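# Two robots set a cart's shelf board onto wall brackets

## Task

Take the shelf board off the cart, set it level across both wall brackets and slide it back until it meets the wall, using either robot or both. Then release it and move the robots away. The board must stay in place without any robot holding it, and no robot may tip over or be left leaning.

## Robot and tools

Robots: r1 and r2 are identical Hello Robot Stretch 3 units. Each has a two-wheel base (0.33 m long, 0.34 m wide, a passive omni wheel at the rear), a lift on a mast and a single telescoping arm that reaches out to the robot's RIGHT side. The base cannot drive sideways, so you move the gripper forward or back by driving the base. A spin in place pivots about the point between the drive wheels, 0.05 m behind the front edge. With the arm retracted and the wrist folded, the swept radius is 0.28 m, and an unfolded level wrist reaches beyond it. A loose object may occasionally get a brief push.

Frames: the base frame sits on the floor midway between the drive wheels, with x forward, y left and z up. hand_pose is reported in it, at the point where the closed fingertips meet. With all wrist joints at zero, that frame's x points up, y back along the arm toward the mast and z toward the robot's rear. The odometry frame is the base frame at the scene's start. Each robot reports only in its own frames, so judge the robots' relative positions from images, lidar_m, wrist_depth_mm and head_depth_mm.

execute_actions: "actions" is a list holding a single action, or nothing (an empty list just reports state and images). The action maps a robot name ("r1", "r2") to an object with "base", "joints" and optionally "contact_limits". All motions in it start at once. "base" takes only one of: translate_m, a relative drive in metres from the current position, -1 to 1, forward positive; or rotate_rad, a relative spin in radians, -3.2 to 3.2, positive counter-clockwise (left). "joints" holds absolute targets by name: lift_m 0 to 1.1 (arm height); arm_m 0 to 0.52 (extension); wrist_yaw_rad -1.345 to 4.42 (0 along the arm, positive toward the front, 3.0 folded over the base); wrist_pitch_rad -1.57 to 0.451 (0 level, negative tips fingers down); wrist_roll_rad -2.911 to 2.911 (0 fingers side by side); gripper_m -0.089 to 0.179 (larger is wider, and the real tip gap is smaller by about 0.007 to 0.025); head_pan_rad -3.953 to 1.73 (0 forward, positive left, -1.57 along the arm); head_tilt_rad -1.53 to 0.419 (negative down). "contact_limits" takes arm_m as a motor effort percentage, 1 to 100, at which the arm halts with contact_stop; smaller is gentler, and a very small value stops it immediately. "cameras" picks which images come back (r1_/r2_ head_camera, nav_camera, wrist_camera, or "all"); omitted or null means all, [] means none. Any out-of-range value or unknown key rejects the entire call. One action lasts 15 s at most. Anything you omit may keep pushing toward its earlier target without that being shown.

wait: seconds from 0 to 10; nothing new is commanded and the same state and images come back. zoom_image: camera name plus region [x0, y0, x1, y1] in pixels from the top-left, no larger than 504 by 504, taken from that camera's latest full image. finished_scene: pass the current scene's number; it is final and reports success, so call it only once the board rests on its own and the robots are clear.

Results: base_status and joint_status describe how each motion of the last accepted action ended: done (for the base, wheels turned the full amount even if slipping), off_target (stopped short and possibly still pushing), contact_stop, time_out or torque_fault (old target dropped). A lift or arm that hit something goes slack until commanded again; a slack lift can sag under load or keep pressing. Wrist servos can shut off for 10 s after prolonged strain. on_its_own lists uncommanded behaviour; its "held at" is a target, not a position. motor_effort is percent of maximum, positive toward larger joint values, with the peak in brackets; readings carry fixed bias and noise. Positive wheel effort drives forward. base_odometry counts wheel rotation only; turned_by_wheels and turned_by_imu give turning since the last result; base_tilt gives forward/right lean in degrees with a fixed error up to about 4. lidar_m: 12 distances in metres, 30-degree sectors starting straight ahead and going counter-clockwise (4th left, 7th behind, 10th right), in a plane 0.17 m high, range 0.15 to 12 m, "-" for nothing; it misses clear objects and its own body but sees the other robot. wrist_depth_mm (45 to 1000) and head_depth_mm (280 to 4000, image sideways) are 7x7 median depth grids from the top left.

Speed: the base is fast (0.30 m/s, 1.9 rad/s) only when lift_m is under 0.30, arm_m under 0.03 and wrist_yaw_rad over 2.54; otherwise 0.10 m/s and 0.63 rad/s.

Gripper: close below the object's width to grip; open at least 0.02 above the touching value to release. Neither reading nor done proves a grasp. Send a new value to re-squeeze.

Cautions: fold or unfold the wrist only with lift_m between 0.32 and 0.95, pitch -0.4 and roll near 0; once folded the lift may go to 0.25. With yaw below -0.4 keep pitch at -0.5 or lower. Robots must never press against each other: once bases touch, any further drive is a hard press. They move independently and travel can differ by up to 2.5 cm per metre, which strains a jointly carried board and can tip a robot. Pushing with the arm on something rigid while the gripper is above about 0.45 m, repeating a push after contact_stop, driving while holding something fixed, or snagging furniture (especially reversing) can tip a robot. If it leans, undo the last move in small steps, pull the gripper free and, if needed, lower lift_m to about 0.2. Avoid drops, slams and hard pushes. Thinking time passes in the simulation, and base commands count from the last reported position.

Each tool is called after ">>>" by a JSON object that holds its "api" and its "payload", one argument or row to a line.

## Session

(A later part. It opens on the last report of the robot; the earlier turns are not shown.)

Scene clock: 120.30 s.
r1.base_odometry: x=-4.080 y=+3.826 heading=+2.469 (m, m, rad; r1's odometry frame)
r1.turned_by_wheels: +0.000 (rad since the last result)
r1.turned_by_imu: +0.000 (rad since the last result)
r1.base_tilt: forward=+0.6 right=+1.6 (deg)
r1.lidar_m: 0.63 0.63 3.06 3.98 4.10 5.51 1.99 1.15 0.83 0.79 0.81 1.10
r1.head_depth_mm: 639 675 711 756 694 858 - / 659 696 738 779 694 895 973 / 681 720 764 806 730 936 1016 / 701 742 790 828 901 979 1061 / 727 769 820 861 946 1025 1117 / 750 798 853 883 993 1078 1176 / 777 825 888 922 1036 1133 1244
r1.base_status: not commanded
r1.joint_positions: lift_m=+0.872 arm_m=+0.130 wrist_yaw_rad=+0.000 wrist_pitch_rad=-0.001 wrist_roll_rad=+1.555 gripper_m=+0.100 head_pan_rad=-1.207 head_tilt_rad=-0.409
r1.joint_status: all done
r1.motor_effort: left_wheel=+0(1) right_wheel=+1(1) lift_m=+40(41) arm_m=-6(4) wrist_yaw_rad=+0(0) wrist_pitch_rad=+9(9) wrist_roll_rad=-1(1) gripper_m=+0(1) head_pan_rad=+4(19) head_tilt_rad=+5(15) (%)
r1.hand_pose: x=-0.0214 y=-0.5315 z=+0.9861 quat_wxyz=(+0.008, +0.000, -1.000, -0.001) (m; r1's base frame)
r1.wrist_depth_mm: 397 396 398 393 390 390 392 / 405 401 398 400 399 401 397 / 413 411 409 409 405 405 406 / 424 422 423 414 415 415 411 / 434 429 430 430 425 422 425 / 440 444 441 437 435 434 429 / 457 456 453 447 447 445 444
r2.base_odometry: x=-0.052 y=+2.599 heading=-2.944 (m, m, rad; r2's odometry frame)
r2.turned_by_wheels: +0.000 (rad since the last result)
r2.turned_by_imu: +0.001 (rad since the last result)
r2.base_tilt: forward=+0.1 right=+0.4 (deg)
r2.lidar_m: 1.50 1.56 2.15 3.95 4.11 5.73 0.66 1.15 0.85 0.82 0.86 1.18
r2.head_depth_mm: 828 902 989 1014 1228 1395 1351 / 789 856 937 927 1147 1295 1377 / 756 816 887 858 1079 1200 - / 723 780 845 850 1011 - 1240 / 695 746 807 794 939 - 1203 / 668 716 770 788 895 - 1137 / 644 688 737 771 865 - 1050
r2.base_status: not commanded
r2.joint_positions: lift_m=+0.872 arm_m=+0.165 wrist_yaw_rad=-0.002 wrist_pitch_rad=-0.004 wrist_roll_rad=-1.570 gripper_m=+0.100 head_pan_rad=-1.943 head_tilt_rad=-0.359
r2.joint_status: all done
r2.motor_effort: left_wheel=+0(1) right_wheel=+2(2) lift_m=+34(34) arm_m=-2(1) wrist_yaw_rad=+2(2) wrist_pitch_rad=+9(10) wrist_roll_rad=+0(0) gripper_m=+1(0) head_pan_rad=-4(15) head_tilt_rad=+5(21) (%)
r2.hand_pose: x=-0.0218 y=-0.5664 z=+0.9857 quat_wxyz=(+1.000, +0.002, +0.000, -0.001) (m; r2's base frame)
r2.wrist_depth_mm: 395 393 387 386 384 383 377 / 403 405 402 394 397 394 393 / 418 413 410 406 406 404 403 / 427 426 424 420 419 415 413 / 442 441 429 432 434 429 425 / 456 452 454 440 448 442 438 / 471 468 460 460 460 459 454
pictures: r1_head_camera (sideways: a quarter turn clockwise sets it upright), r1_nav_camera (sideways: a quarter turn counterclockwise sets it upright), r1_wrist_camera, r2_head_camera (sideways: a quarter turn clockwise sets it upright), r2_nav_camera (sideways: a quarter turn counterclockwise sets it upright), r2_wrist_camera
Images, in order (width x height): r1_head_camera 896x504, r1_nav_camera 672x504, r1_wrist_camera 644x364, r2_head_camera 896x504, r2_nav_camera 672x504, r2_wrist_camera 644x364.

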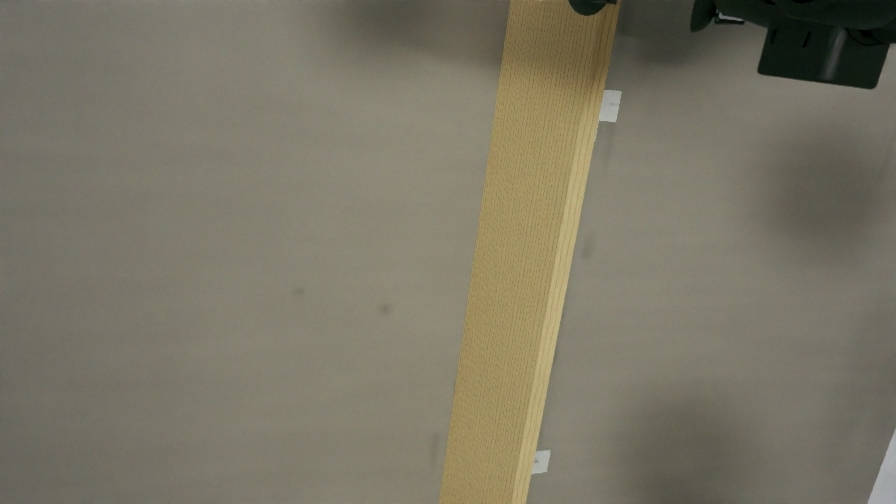

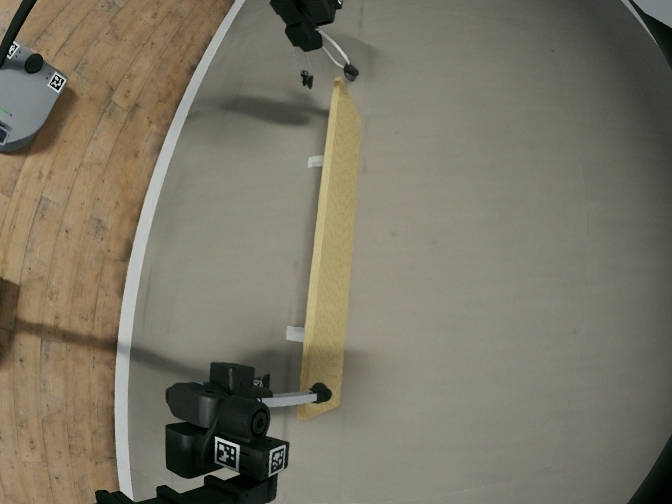

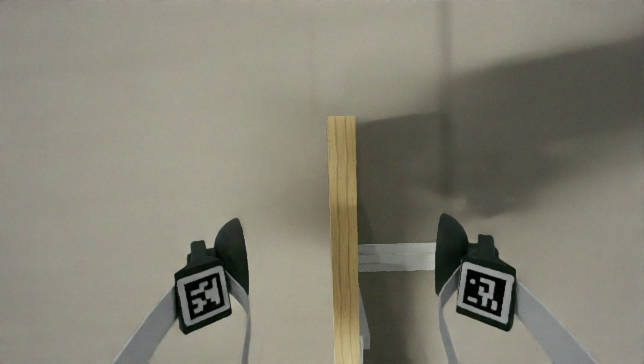

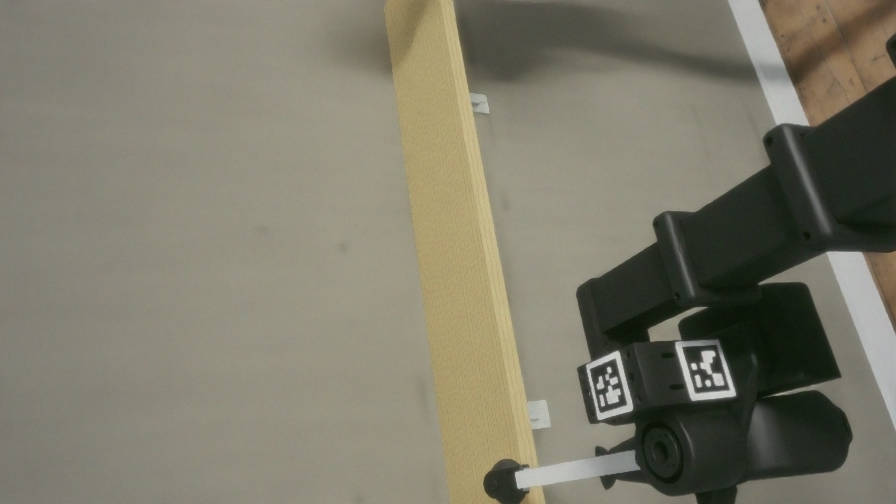

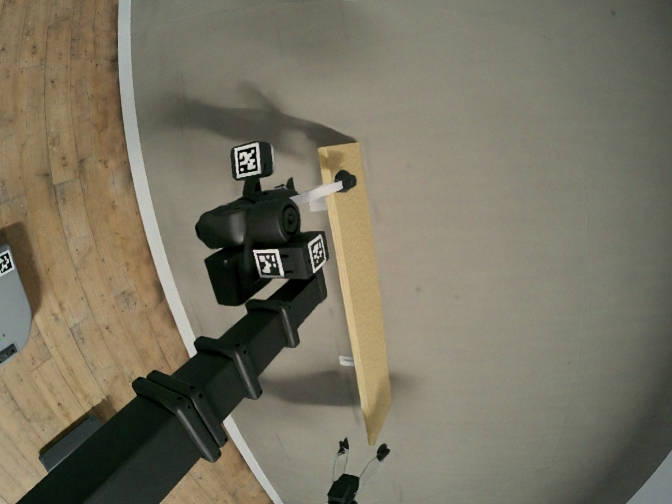

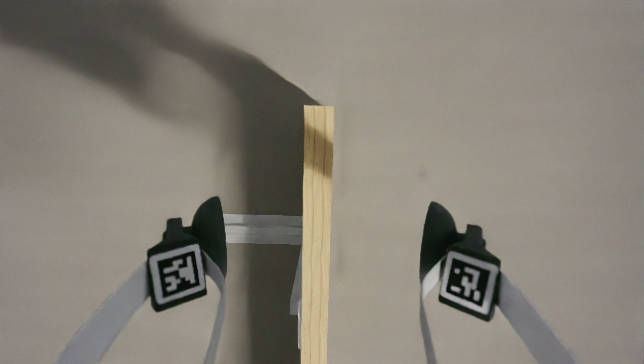

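>>> {"api": "execute_actions", "payload": {
  "actions": [
    {"r1": {"base": {"translate_m": -0.5}, "joints": {"arm_m": 0.0, "head_pan_rad": -0.75, "head_tilt_rad": -0.3}}, "r2": {"base": {"translate_m": 0.5}, "joints": {"arm_m": 0.0, "head_pan_rad": -2.4, "head_tilt_rad": -0.3}}}
  ]
}}

Scene clock: 128.50 s.
r1.base_odometry: x=-3.689 y=+3.514 heading=+2.469 (m, m, rad; r1's odometry frame)
r1.turned_by_wheels: +0.000 (rad since the last result)
r1.turned_by_imu: +0.000 (rad since the last result)
r1.base_tilt: forward=+0.7 right=+1.7 (deg)
r1.lidar_m: 1.62 2.78 3.76 3.96 4.09 5.50 1.70 1.17 0.84 0.80 0.83 1.11
r1.head_depth_mm: 765 789 816 846 870 908 945 / 829 856 886 920 872 996 1040 / 899 933 973 1010 935 1107 1154 / 987 1027 1075 1099 1156 1234 1304 / 1093 1138 1197 1197 1333 1402 1489 / 1220 1284 1361 1328 1536 1629 1601 / 1387 1473 1564 1647 1800 1902 1650
r1.base_status: done
r1.joint_positions: lift_m=+0.872 arm_m=+0.000 wrist_yaw_rad=+0.000 wrist_pitch_rad=-0.001 wrist_roll_rad=+1.555 gripper_m=+0.100 head_pan_rad=-0.757 head_tilt_rad=-0.310
r1.joint_status: all done
r1.motor_effort: left_wheel=+0(4) right_wheel=+2(5) lift_m=+41(40) arm_m=-5(5) wrist_yaw_rad=+0(0) wrist_pitch_rad=+9(9) wrist_roll_rad=-1(1) gripper_m=+0(0) head_pan_rad=+3(32) head_tilt_rad=+6(19) (%)
r1.hand_pose: x=-0.0214 y=-0.4015 z=+0.9861 quat_wxyz=(+0.008, +0.000, -1.000, -0.001) (m; r1's base frame)
r1.wrist_depth_mm: 531 536 528 524 529 525 515 / 543 541 541 536 536 540 534 / 560 556 555 555 550 544 544 / 572 561 558 560 558 552 555 / 583 572 571 575 575 573 569 / 599 596 592 591 593 581 577 / 603 609 608 603 600 602 594
r2.base_odometry: x=-0.543 y=+2.501 heading=-2.944 (m, m, rad; r2's odometry frame)
r2.turned_by_wheels: +0.000 (rad since the last result)
r2.turned_by_imu: +0.003 (rad since the last result)
r2.base_tilt: forward=+0.2 right=+0.6 (deg)
r2.lidar_m: 1.00 1.04 1.43 3.95 4.12 5.70 1.66 1.16 0.86 0.83 0.86 1.03
r2.head_depth_mm: 1566 1747 1941 2241 2272 1769 1402 / 1341 1461 1576 1796 2000 1759 1397 / 1168 1258 1345 1477 1662 1700 1398 / 1038 1109 1198 1236 1400 1526 1389 / 931 987 1057 1065 1211 1318 1358 / 844 892 948 958 1074 1157 1225 / 772 813 858 894 964 1022 1094
r2.base_status: done
r2.joint_positions: lift_m=+0.872 arm_m=+0.000 wrist_yaw_rad=-0.002 wrist_pitch_rad=-0.004 wrist_roll_rad=-1.570 gripper_m=+0.100 head_pan_rad=-2.393 head_tilt_rad=-0.309
r2.joint_status: all done
r2.motor_effort: left_wheel=-1(4) right_wheel=+1(6) lift_m=+34(34) arm_m=-2(4) wrist_yaw_rad=+1(1) wrist_pitch_rad=+10(9) wrist_roll_rad=+0(0) gripper_m=+0(0) head_pan_rad=-4(27) head_tilt_rad=+6(17) (%)
r2.hand_pose: x=-0.0218 y=-0.4014 z=+0.9858 quat_wxyz=(+1.000, +0.002, +0.000, -0.001) (m; r2's base frame)
r2.wrist_depth_mm: 562 547 553 557 540 548 551 / 580 563 569 568 557 554 555 / 594 586 576 582 575 567 580 / 604 609 605 601 601 594 588 / 629 628 612 617 612 614 610 / 651 641 638 640 628 623 632 / 670 663 657 664 654 660 652
pictures: r1_head_camera (sideways: a quarter turn clockwise sets it upright), r1_nav_camera (sideways: a quarter turn counterclockwise sets it upright), r1_wrist_camera, r2_head_camera (sideways: a quarter turn clockwise sets it upright), r2_nav_camera (sideways: a quarter turn counterclockwise sets it upright), r2_wrist_camera
Images, in order (width x height): r1_head_camera 896x504, r1_nav_camera 672x504, r1_wrist_camera 644x364, r2_head_camera 896x504, r2_nav_camera 672x504, r2_wrist_camera 644x364.

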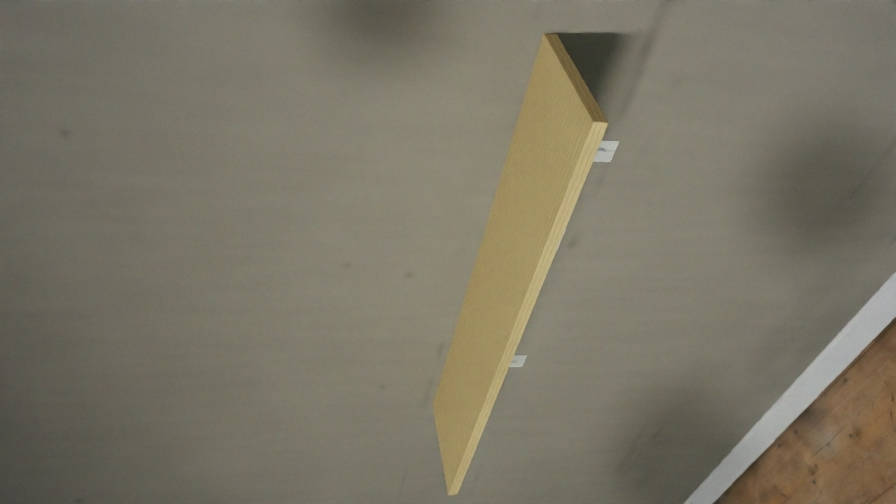

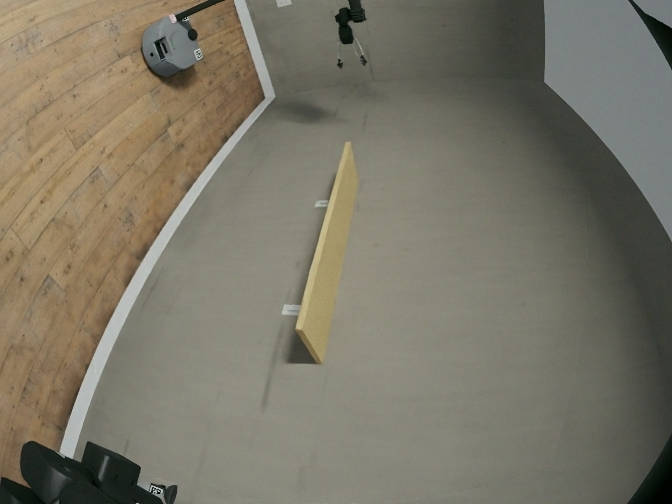

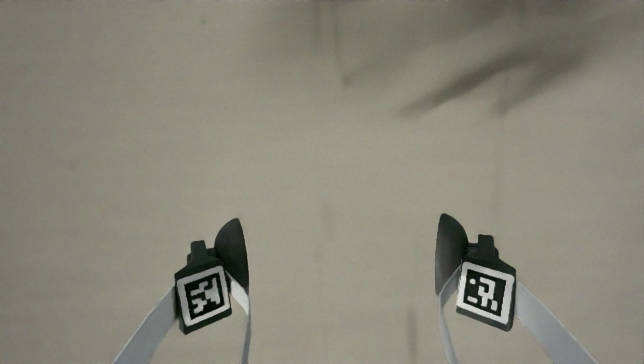

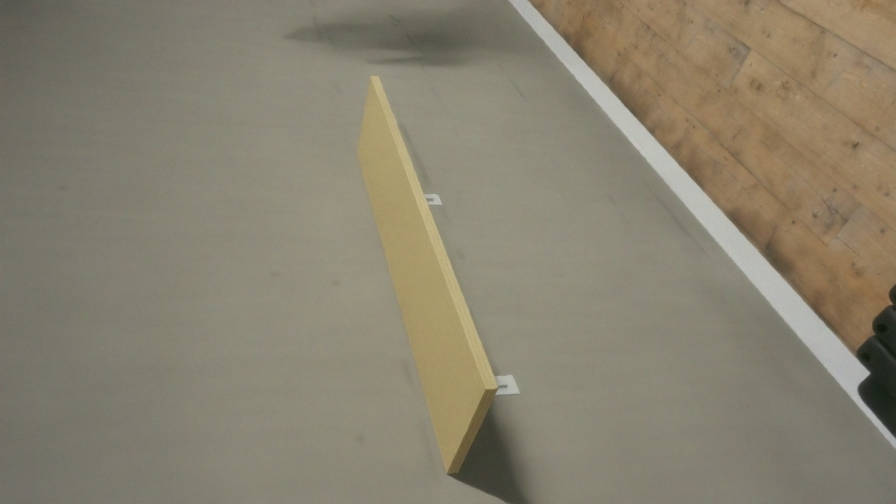

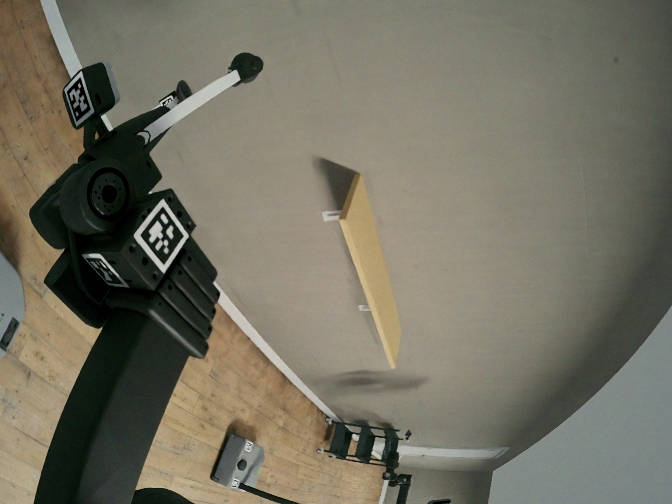

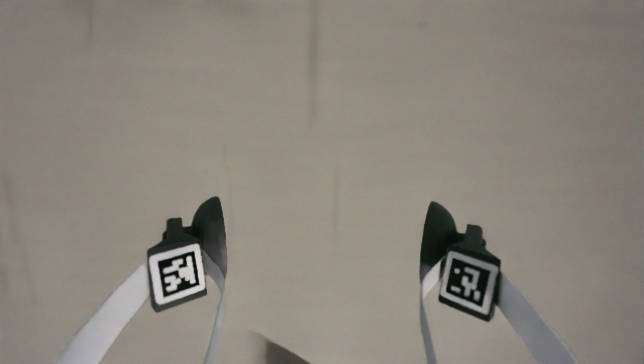

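>>> {"api": "finished_scene", "payload": {
  "scene": 1
}}

The scene is finished: the task was done.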